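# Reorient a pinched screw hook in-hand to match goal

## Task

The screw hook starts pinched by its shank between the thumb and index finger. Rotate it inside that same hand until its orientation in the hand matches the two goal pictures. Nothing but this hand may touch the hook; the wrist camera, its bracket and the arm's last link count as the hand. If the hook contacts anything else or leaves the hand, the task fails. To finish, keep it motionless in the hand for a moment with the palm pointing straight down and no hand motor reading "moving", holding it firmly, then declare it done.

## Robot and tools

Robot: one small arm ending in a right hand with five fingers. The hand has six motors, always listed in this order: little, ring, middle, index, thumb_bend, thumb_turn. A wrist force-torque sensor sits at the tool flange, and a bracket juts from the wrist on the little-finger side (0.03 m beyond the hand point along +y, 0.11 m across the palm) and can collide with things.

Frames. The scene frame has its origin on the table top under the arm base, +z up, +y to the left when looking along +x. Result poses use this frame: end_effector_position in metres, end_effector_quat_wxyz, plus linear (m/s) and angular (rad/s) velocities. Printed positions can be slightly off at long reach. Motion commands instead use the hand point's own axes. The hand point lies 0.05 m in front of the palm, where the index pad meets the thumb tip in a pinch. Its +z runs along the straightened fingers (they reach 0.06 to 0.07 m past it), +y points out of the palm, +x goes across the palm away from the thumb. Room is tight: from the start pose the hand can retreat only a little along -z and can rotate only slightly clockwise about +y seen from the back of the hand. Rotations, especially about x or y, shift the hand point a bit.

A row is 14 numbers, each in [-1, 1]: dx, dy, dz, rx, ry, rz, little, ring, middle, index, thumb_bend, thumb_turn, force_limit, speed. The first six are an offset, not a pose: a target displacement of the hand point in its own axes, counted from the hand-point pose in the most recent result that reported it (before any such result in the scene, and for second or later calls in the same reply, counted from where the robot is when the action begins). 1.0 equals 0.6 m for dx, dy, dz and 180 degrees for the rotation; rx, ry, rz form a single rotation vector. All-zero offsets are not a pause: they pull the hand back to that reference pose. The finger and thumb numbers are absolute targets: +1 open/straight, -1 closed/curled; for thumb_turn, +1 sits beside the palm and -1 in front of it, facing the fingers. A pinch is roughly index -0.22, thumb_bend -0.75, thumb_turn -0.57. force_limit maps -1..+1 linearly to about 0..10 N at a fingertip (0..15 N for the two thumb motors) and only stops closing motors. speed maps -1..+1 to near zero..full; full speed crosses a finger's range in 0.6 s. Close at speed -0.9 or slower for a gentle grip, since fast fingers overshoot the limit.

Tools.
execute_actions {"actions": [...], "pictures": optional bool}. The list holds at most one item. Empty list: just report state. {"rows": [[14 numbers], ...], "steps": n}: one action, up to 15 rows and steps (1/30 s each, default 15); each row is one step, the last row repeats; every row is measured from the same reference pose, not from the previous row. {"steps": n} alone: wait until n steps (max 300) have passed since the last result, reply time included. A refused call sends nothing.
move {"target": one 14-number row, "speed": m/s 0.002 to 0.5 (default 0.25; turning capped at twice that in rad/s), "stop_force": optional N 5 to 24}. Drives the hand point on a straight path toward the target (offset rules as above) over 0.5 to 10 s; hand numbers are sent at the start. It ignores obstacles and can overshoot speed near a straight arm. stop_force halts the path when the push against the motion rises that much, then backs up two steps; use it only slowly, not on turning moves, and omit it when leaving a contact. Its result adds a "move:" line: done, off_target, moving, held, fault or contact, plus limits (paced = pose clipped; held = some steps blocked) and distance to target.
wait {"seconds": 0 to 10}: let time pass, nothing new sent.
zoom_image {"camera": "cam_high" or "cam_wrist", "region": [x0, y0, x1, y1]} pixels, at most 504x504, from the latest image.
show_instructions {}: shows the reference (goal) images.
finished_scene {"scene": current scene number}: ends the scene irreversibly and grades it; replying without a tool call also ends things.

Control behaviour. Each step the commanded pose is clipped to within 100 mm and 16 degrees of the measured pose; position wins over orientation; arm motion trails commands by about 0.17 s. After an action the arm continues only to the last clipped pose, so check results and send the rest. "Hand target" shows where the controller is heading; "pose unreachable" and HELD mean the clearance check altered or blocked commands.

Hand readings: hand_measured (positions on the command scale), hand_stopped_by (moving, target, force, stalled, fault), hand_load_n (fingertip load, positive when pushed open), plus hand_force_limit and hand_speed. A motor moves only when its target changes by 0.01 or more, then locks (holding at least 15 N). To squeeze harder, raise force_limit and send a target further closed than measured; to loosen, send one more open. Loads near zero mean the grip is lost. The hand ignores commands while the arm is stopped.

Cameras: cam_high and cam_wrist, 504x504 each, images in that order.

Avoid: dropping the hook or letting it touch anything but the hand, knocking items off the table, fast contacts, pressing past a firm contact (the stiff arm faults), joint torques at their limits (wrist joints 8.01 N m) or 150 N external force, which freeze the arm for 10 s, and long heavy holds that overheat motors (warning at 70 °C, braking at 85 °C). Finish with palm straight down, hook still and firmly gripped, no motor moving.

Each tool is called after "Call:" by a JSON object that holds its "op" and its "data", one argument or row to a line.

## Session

Call:
{"op": "show_instructions", "data": {

}}

Reference images for this scene: goal picture from the wrist camera place, goal picture looking into the palm, FIVE-FINGER HAND page 1.

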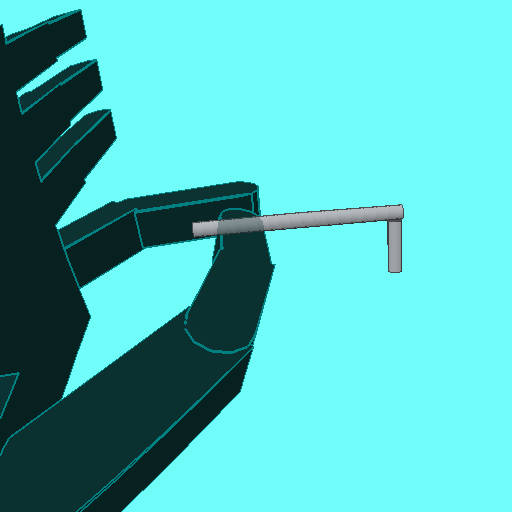

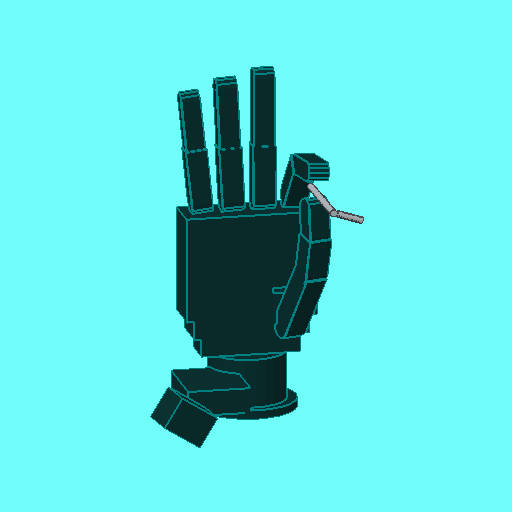

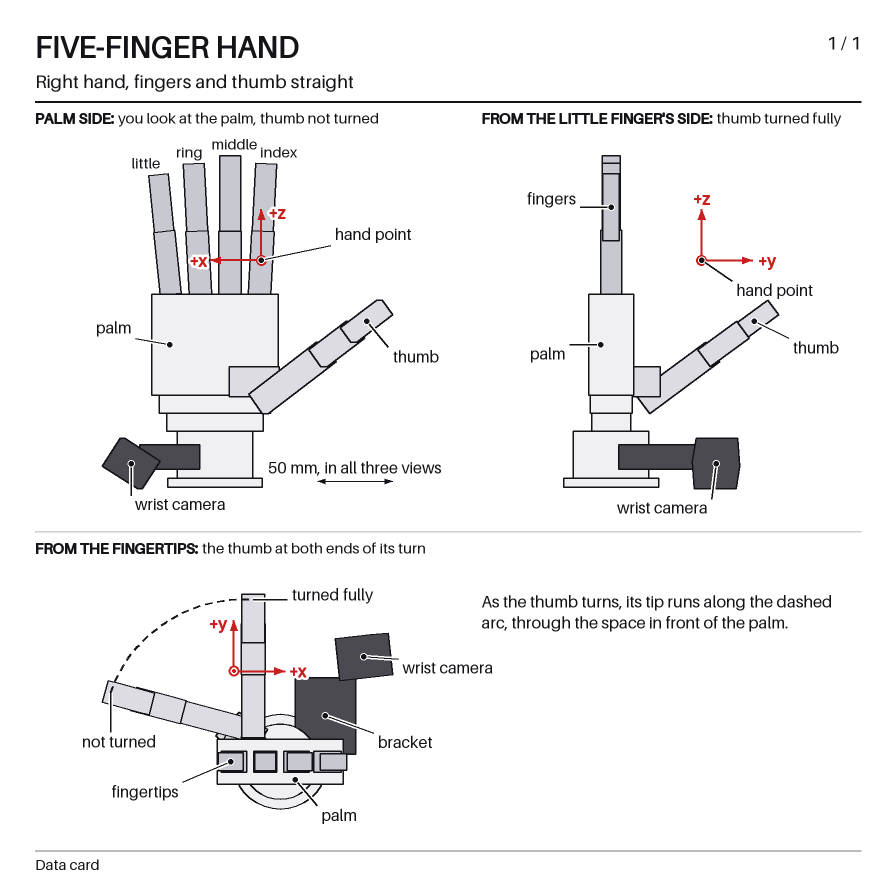

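Call:
{"op": "execute_actions", "data": {
  "actions": []
}}

Scene clock: 0.00 s of 4500.00 s.
end_effector_position=(+0.4611, -0.0254, +0.3058) hand_measured=(+1.000, +1.000, +1.000, -0.158, -0.750, -0.550) hand_load_n=(+0.0, +0.0, +0.0, +5.0, +0.5, +0.0) hand_stopped_by=(target, target, target, target, target, target) hand_force_limit=0.00 hand_speed=-0.80 end_effector_quat_wxyz=(+0.411, -0.413, +0.565, -0.584) end_effector_velocity=(-0.000, +0.000, +0.000) end_effector_angular_velocity=(-0.000, -0.001, +0.000)
Joint positions: [-0.48  -1.424  2.248 -3.984 -1.369 -0.008]
Joint velocities: [ 0.    -0.001 -0.     0.     0.     0.   ]
Motor temperatures (°C, as the motors report them): [32 31 27 39 36 30]
Wrist force (N, on the end effector, along its own x y z axes, offset not removed): no reading
Wrist torque (N m, same axes, about the end effector's origin, offset not removed): no reading
Hand target: +0.461, -0.025, +0.306; +0.411, -0.413, +0.565, -0.584

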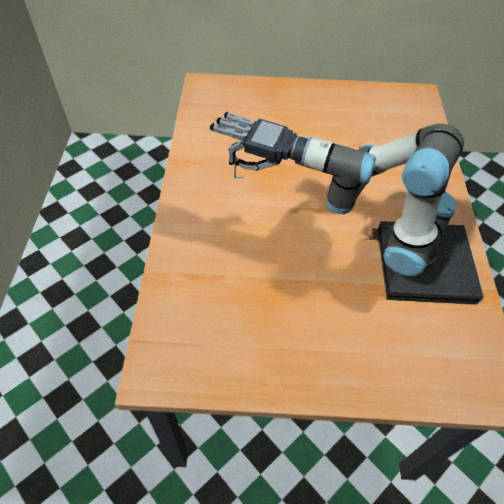

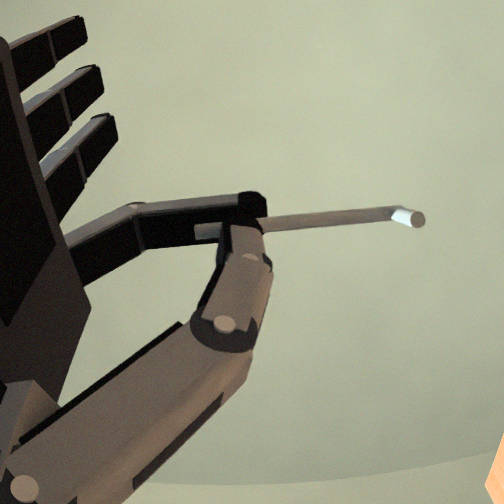

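Call:
{"op": "zoom_image", "data": {
  "camera": "cam_wrist",
  "region": [160, 120, 504, 330]
}}

Region (160, 120, 504, 330) of cam_wrist's 504x504 image, scaled by 1.465, with more detail than that image has.

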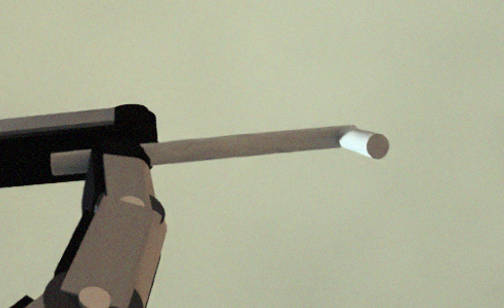

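Call:
{"op": "execute_actions", "data": {
  "actions": [
    {"rows": [[0,0,0,0,0,0,1,1,1,-0.158,-0.75,-0.45,0.0,-0.8]], "steps": 15}
  ]
}}

Scene clock: 15.07 s of 4500.00 s.
end_effector_position=(+0.4611, -0.0254, +0.3058) hand_measured=(+1.000, +1.000, +1.000, -0.156, -0.748, -0.450) hand_load_n=(+0.0, +0.0, +0.0, +4.5, +2.0, -0.5) hand_stopped_by=(target, target, target, target, target, moving) hand_force_limit=0.00 hand_speed=-0.80 end_effector_quat_wxyz=(+0.411, -0.413, +0.565, -0.584) end_effector_velocity=(+0.000, +0.000, -0.000) end_effector_angular_velocity=(+0.000, +0.000, +0.001)
Joint positions: [-0.48  -1.424  2.248 -3.984 -1.369 -0.008]
Joint velocities: [ 0.001  0.    -0.     0.    -0.     0.   ]
Motor temperatures (°C, as the motors report them): [32 31 27 39 36 30]
Wrist force (N, on the end effector, along its own x y z axes, offset not removed): [0.5 1.3 1.9]
Wrist torque (N m, same axes, about the end effector's origin, offset not removed): [0.03 -0.07 0.04]
Hand target: +0.461, -0.025, +0.306; +0.411, -0.413, +0.565, -0.584
Off the commanded pose: 0.000 m, 0 deg.
Steps of this call (steps 1 to 90: nothing new was sent; then 11.57 s passed at rest; steps 91 to 105: all 15 steps of this action). Readings (end_effector_position | what the end effector reports):
91: (+0.4611, -0.0254, +0.3058) | hand_measured=(+1.000, +1.000, +1.000, -0.158, -0.750, -0.550) hand_load_n=(+0.0, +0.0, +0.0, +5.0, +0.5, +0.0) hand_stopped_by=(target, target, target, moving, target, moving) hand_force_limit=0.00 hand_speed=-0.80
92: (+0.4611, -0.0254, +0.3058) | hand_measured=(+1.000, +1.000, +1.000, -0.158, -0.750, -0.550) hand_load_n=(+0.0, +0.0, +0.0, +5.0, +0.5, +0.0) hand_stopped_by=(target, target, target, moving, target, moving) hand_force_limit=0.00 hand_speed=-0.80
94: (+0.4611, -0.0254, +0.3058) | hand_measured=(+1.000, +1.000, +1.000, -0.158, -0.750, -0.542) hand_load_n=(+0.0, +0.0, +0.0, +4.5, +0.5, +0.0) hand_stopped_by=(target, target, target, moving, target, moving) hand_force_limit=0.00 hand_speed=-0.80
98: (+0.4611, -0.0254, +0.3058) | hand_measured=(+1.000, +1.000, +1.000, -0.158, -0.750, -0.504) hand_load_n=(+0.0, +0.0, +0.0, +4.5, +1.0, +0.0) hand_stopped_by=(target, target, target, target, target, moving) hand_force_limit=0.00 hand_speed=-0.80
105: the state above

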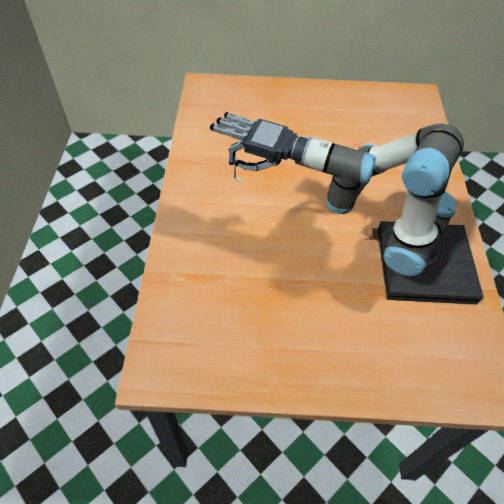

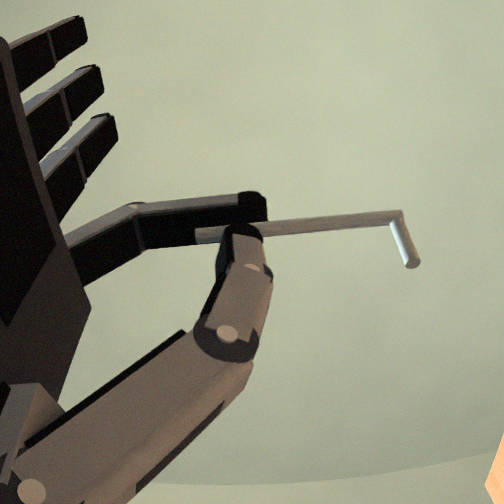

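Call:
{"op": "execute_actions", "data": {
  "actions": [
    {"rows": [[0,0,0,0,0,0,1,1,1,-0.158,-0.75,-0.35,0.0,-0.8]], "steps": 15}
  ]
}}

Scene clock: 20.93 s of 4500.00 s.
end_effector_position=(+0.4611, -0.0254, +0.3058) hand_measured=(+1.000, +1.000, +1.000, -0.156, -0.748, -0.350) hand_load_n=(+0.0, +0.0, +0.0, +4.5, +3.5, -0.5) hand_stopped_by=(target, target, target, target, target, moving) hand_force_limit=0.00 hand_speed=-0.80 end_effector_quat_wxyz=(+0.411, -0.413, +0.565, -0.584) end_effector_velocity=(+0.000, +0.000, +0.000) end_effector_angular_velocity=(-0.001, -0.001, +0.001)
Joint positions: [-0.48  -1.424  2.248 -3.984 -1.369 -0.008]
Joint velocities: [ 0.001 -0.    -0.001 -0.    -0.    -0.   ]
Motor temperatures (°C, as the motors report them): [32 31 27 39 36 30]
Wrist force (N, on the end effector, along its own x y z axes, offset not removed): [1.1 0.0 3.5]
Wrist torque (N m, same axes, about the end effector's origin, offset not removed): [-0.30 -0.24 0.13]
Hand target: +0.461, -0.025, +0.306; +0.411, -0.413, +0.565, -0.584
Off the commanded pose: 0.000 m, 0 deg.
Steps of this call (steps 1 to 90: nothing new was sent; then 2.37 s passed at rest; steps 91 to 105: all 15 steps of this action). Readings (end_effector_position | what the end effector reports):
91: (+0.4611, -0.0254, +0.3058) | hand_measured=(+1.000, +1.000, +1.000, -0.156, -0.748, -0.450) hand_load_n=(+0.0, +0.0, +0.0, +4.5, +2.0, -0.5) hand_stopped_by=(target, target, target, target, target, moving) hand_force_limit=0.00 hand_speed=-0.80
92: (+0.4611, -0.0254, +0.3058) | hand_measured=(+1.000, +1.000, +1.000, -0.156, -0.748, -0.450) hand_load_n=(+0.0, +0.0, +0.0, +4.5, +2.0, -0.5) hand_stopped_by=(target, target, target, target, target, moving) hand_force_limit=0.00 hand_speed=-0.80
94: (+0.4611, -0.0254, +0.3058) | hand_measured=(+1.000, +1.000, +1.000, -0.156, -0.748, -0.442) hand_load_n=(+0.0, +0.0, +0.0, +4.5, +2.0, -0.5) hand_stopped_by=(target, target, target, target, target, moving) hand_force_limit=0.00 hand_speed=-0.80
98: (+0.4611, -0.0254, +0.3058) | hand_measured=(+1.000, +1.000, +1.000, -0.156, -0.748, -0.404) hand_load_n=(+0.0, +0.0, +0.0, +4.5, +2.5, -0.5) hand_stopped_by=(target, target, target, target, target, moving) hand_force_limit=0.00 hand_speed=-0.80
105: the state above

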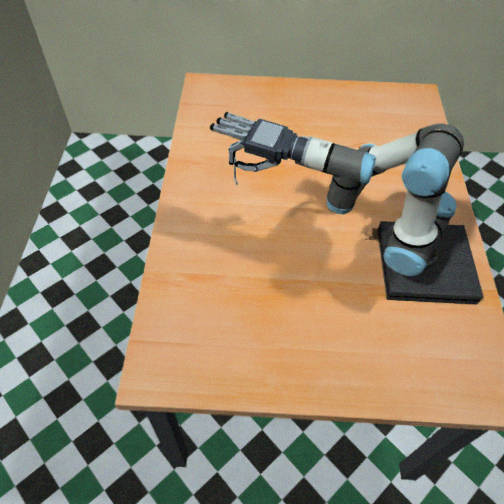

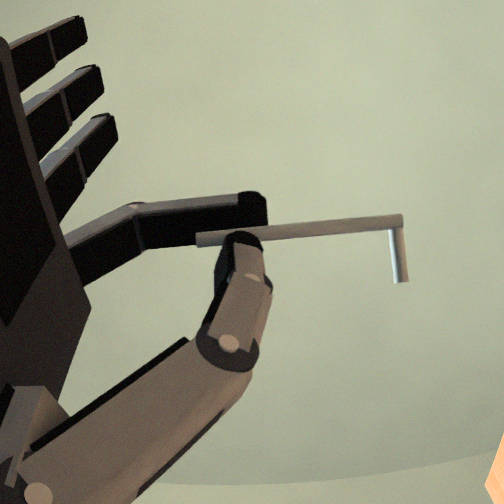

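Call:
{"op": "zoom_image", "data": {
  "camera": "cam_wrist",
  "region": [160, 120, 504, 330]
}}

Region (160, 120, 504, 330) of cam_wrist's 504x504 image, scaled by 1.465, with more detail than that image has.

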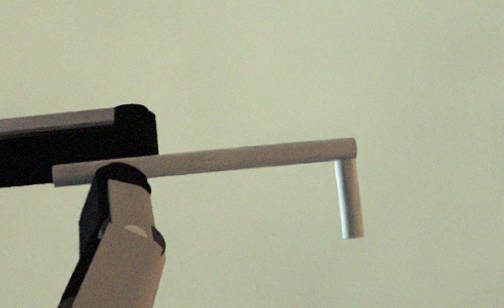

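Call:
{"op": "execute_actions", "data": {
  "actions": [
    {"rows": [[0,0,0,0,0,0,1,1,1,-0.158,-0.75,-0.31,0.0,-0.8]], "steps": 10}
  ]
}}

Scene clock: 40.30 s of 4500.00 s.
end_effector_position=(+0.4611, -0.0254, +0.3058) hand_measured=(+1.000, +1.000, +1.000, -0.156, -0.748, -0.310) hand_load_n=(+0.0, +0.0, +0.0, +5.0, +4.0, -0.5) hand_stopped_by=(target, target, target, target, target, moving) hand_force_limit=0.00 hand_speed=-0.80 end_effector_quat_wxyz=(+0.411, -0.413, +0.565, -0.584) end_effector_velocity=(-0.000, +0.000, -0.000) end_effector_angular_velocity=(+0.000, +0.000, +0.000)
Joint positions: [-0.48  -1.424  2.248 -3.984 -1.369 -0.008]
Joint velocities: [ 0.     0.     0.001 -0.    -0.     0.   ]
Motor temperatures (°C, as the motors report them): [32 31 27 39 36 30]
Wrist force (N, on the end effector, along its own x y z axes, offset not removed): [0.9 0.4 1.1]
Wrist torque (N m, same axes, about the end effector's origin, offset not removed): [-0.03 -0.14 0.09]
Hand target: +0.461, -0.025, +0.306; +0.411, -0.413, +0.565, -0.584
Off the commanded pose: 0.000 m, 0 deg.
Steps of this call (steps 1 to 90: nothing new was sent; then 16.03 s passed at rest; steps 91 to 100: all 10 steps of this action). Readings (end_effector_position | what the end effector reports):
91: (+0.4611, -0.0254, +0.3058) | hand_measured=(+1.000, +1.000, +1.000, -0.156, -0.748, -0.350) hand_load_n=(+0.0, +0.0, +0.0, +4.5, +3.5, -0.5) hand_stopped_by=(target, target, target, target, target, moving) hand_force_limit=0.00 hand_speed=-0.80
92: (+0.4611, -0.0254, +0.3058) | hand_measured=(+1.000, +1.000, +1.000, -0.156, -0.748, -0.350) hand_load_n=(+0.0, +0.0, +0.0, +4.5, +3.5, -0.5) hand_stopped_by=(target, target, target, target, target, moving) hand_force_limit=0.00 hand_speed=-0.80
94: (+0.4611, -0.0254, +0.3058) | hand_measured=(+1.000, +1.000, +1.000, -0.156, -0.748, -0.342) hand_load_n=(+0.0, +0.0, +0.0, +5.0, +3.5, -0.5) hand_stopped_by=(target, target, target, target, target, moving) hand_force_limit=0.00 hand_speed=-0.80
98: (+0.4611, -0.0254, +0.3058) | hand_measured=(+1.000, +1.000, +1.000, -0.156, -0.748, -0.310) hand_load_n=(+0.0, +0.0, +0.0, +5.0, +4.0, -0.5) hand_stopped_by=(target, target, target, target, target, moving) hand_force_limit=0.00 hand_speed=-0.80
100: the state above

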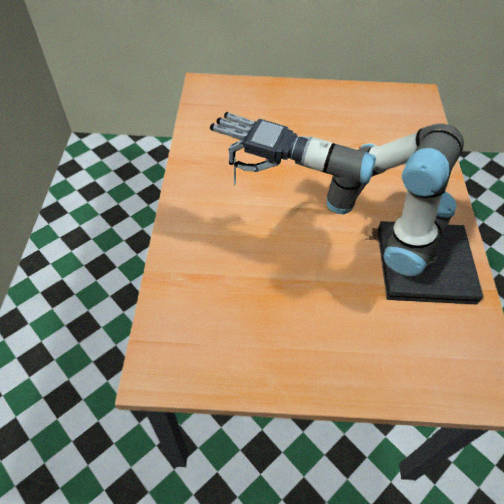

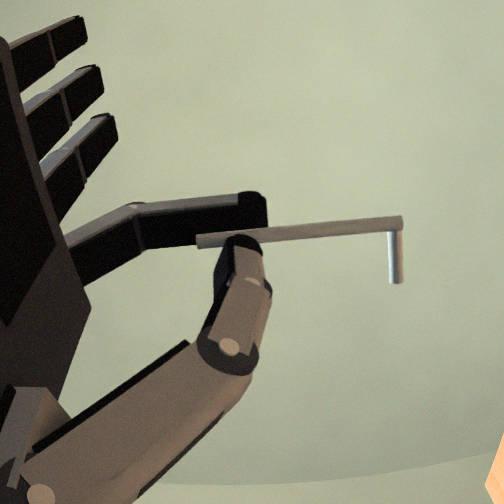

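Call:
{"op": "zoom_image", "data": {
  "camera": "cam_wrist",
  "region": [160, 120, 504, 330]
}}

Region (160, 120, 504, 330) of cam_wrist's 504x504 image, scaled by 1.465, with more detail than that image has.

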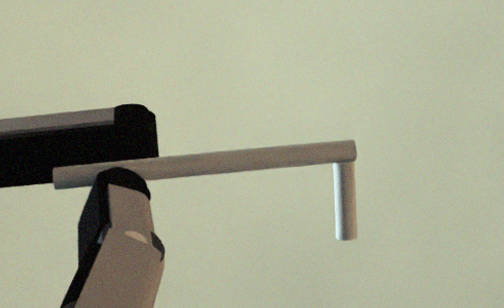

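Call:
{"op": "execute_actions", "data": {
  "actions": [
    {"rows": [[0,0,0,0,0,0,1,1,1,-0.158,-0.75,-0.29,0.0,-0.8]], "steps": 8}
  ]
}}

Scene clock: 51.23 s of 4500.00 s.
end_effector_position=(+0.4611, -0.0254, +0.3058) hand_measured=(+1.000, +1.000, +1.000, -0.156, -0.748, -0.290) hand_load_n=(+0.0, +0.0, +0.0, +5.0, +3.5, -0.5) hand_stopped_by=(target, target, target, target, target, moving) hand_force_limit=0.00 hand_speed=-0.80 end_effector_quat_wxyz=(+0.411, -0.413, +0.565, -0.584) end_effector_velocity=(-0.000, +0.000, +0.000) end_effector_angular_velocity=(-0.001, -0.001, +0.000)
Joint positions: [-0.48  -1.424  2.248 -3.984 -1.369 -0.008]
Joint velocities: [ 0. -0. -0. -0. -0. -0.]
Motor temperatures (°C, as the motors report them): [32 31 27 39 36 30]
Wrist force (N, on the end effector, along its own x y z axes, offset not removed): [0.4 0.8 2.0]
Wrist torque (N m, same axes, about the end effector's origin, offset not removed): [0.01 -0.04 0.10]
Hand target: +0.461, -0.025, +0.306; +0.411, -0.413, +0.565, -0.584
Off the commanded pose: 0.000 m, 0 deg.
Steps of this call (steps 1 to 90: nothing new was sent; then 7.67 s passed at rest; steps 91 to 98: all 8 steps of this action). Readings (end_effector_position | what the end effector reports):
91: (+0.4611, -0.0254, +0.3058) | hand_measured=(+1.000, +1.000, +1.000, -0.156, -0.748, -0.310) hand_load_n=(+0.0, +0.0, +0.0, +5.0, +4.0, -0.5) hand_stopped_by=(target, target, target, target, target, moving) hand_force_limit=0.00 hand_speed=-0.80
92: (+0.4611, -0.0254, +0.3058) | hand_measured=(+1.000, +1.000, +1.000, -0.156, -0.748, -0.310) hand_load_n=(+0.0, +0.0, +0.0, +5.0, +4.0, -0.5) hand_stopped_by=(target, target, target, target, target, moving) hand_force_limit=0.00 hand_speed=-0.80
94: (+0.4611, -0.0254, +0.3058) | hand_measured=(+1.000, +1.000, +1.000, -0.156, -0.748, -0.302) hand_load_n=(+0.0, +0.0, +0.0, +5.0, +3.5, -0.5) hand_stopped_by=(target, target, target, target, target, moving) hand_force_limit=0.00 hand_speed=-0.80
98: the state above

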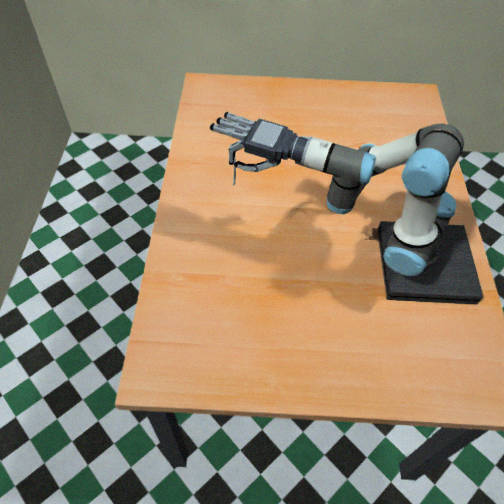

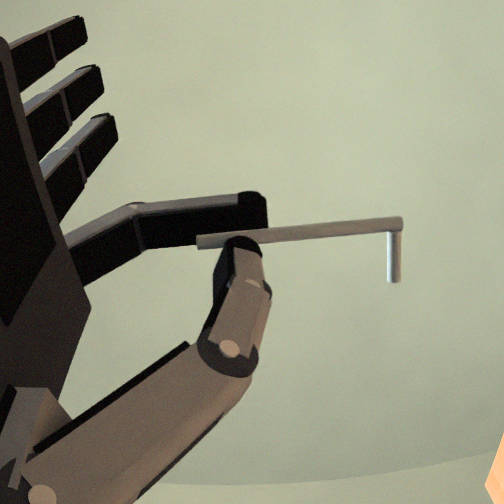

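Call:
{"op": "zoom_image", "data": {
  "camera": "cam_wrist",
  "region": [160, 120, 504, 330]
}}

Region (160, 120, 504, 330) of cam_wrist's 504x504 image, scaled by 1.465, with more detail than that image has.

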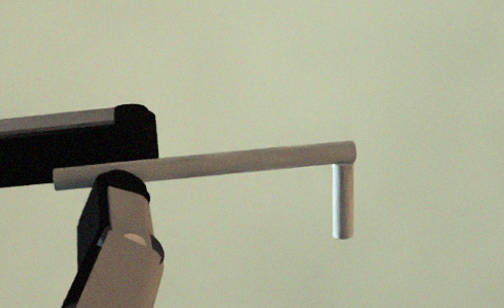

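The hook now points straight down in the wrist image, and its length matches the goal picture. Firming the grip next.

Call:
{"op": "execute_actions", "data": {
  "actions": [
    {"rows": [[0,0,0,0,0,0,1,1,1,-0.21,-0.75,-0.29,0.4,-0.9]], "steps": 15}
  ]
}}

Scene clock: 62.20 s of 4500.00 s.
end_effector_position=(+0.4611, -0.0254, +0.3058) hand_measured=(+1.000, +1.000, +1.000, -0.166, -0.748, -0.290) hand_load_n=(+0.0, +0.0, +0.0, +7.5, +4.0, -0.5) hand_stopped_by=(target, target, target, force, target, target) hand_force_limit=0.40 hand_speed=-0.90 end_effector_quat_wxyz=(+0.411, -0.413, +0.565, -0.584) end_effector_velocity=(-0.000, -0.000, +0.001) end_effector_angular_velocity=(-0.002, -0.003, -0.001)
Joint positions: [-0.48  -1.424  2.248 -3.984 -1.369 -0.008]
Joint velocities: [-0.001 -0.002 -0.    -0.    -0.    -0.   ]
Motor temperatures (°C, as the motors report them): [32 31 27 39 36 30]
Wrist force (N, on the end effector, along its own x y z axes, offset not removed): [2.2 0.9 1.6]
Wrist torque (N m, same axes, about the end effector's origin, offset not removed): [0.00 -0.28 0.16]
Hand target: +0.461, -0.025, +0.306; +0.411, -0.413, +0.565, -0.584
Off the commanded pose: 0.000 m, 0 deg.
Steps of this call (steps 1 to 90: nothing new was sent; then 7.47 s passed at rest; steps 91 to 105: all 15 steps of this action). Readings (end_effector_position | what the end effector reports):
91: (+0.4611, -0.0254, +0.3058) | hand_measured=(+1.000, +1.000, +1.000, -0.156, -0.748, -0.290) hand_load_n=(+0.0, +0.0, +0.0, +5.0, +3.5, -0.5) hand_stopped_by=(target, target, target, moving, target, target) hand_force_limit=0.40 hand_speed=-0.90
92: (+0.4611, -0.0254, +0.3058) | hand_measured=(+1.000, +1.000, +1.000, -0.156, -0.748, -0.290) hand_load_n=(+0.0, +0.0, +0.0, +5.0, +3.5, -0.5) hand_stopped_by=(target, target, target, moving, target, target) hand_force_limit=0.40 hand_speed=-0.90
94: (+0.4611, -0.0254, +0.3058) | hand_measured=(+1.000, +1.000, +1.000, -0.162, -0.748, -0.290) hand_load_n=(+0.0, +0.0, +0.0, +6.5, +4.0, -0.5) hand_stopped_by=(target, target, target, moving, target, target) hand_force_limit=0.40 hand_speed=-0.90
98: (+0.4611, -0.0254, +0.3058) | hand_measured=(+1.000, +1.000, +1.000, -0.166, -0.748, -0.290) hand_load_n=(+0.0, +0.0, +0.0, +7.5, +4.0, -0.5) hand_stopped_by=(target, target, target, force, target, target) hand_force_limit=0.40 hand_speed=-0.90
105: the state above

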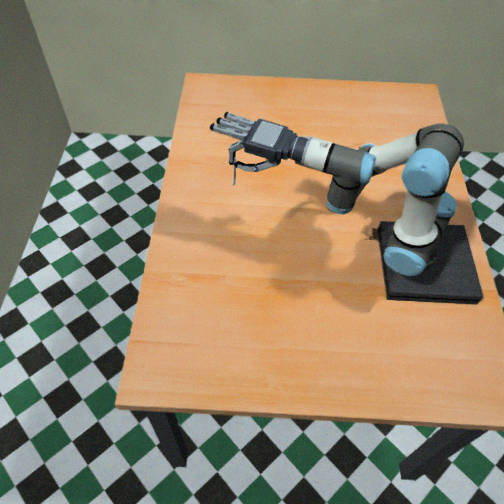

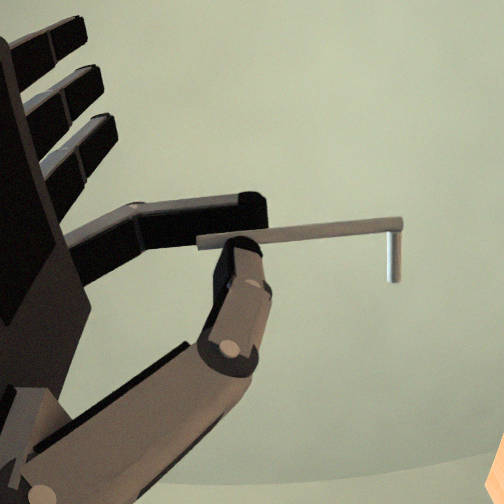

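Scene 2 looks done as well: the grip is firm at 7.5 N, the palm is within about 1.5° of straight down, and no motor reads "moving". Ending the scene.

Call:
{"op": "finished_scene", "data": {
  "scene": 2
}}

The scene is finished: the task was done.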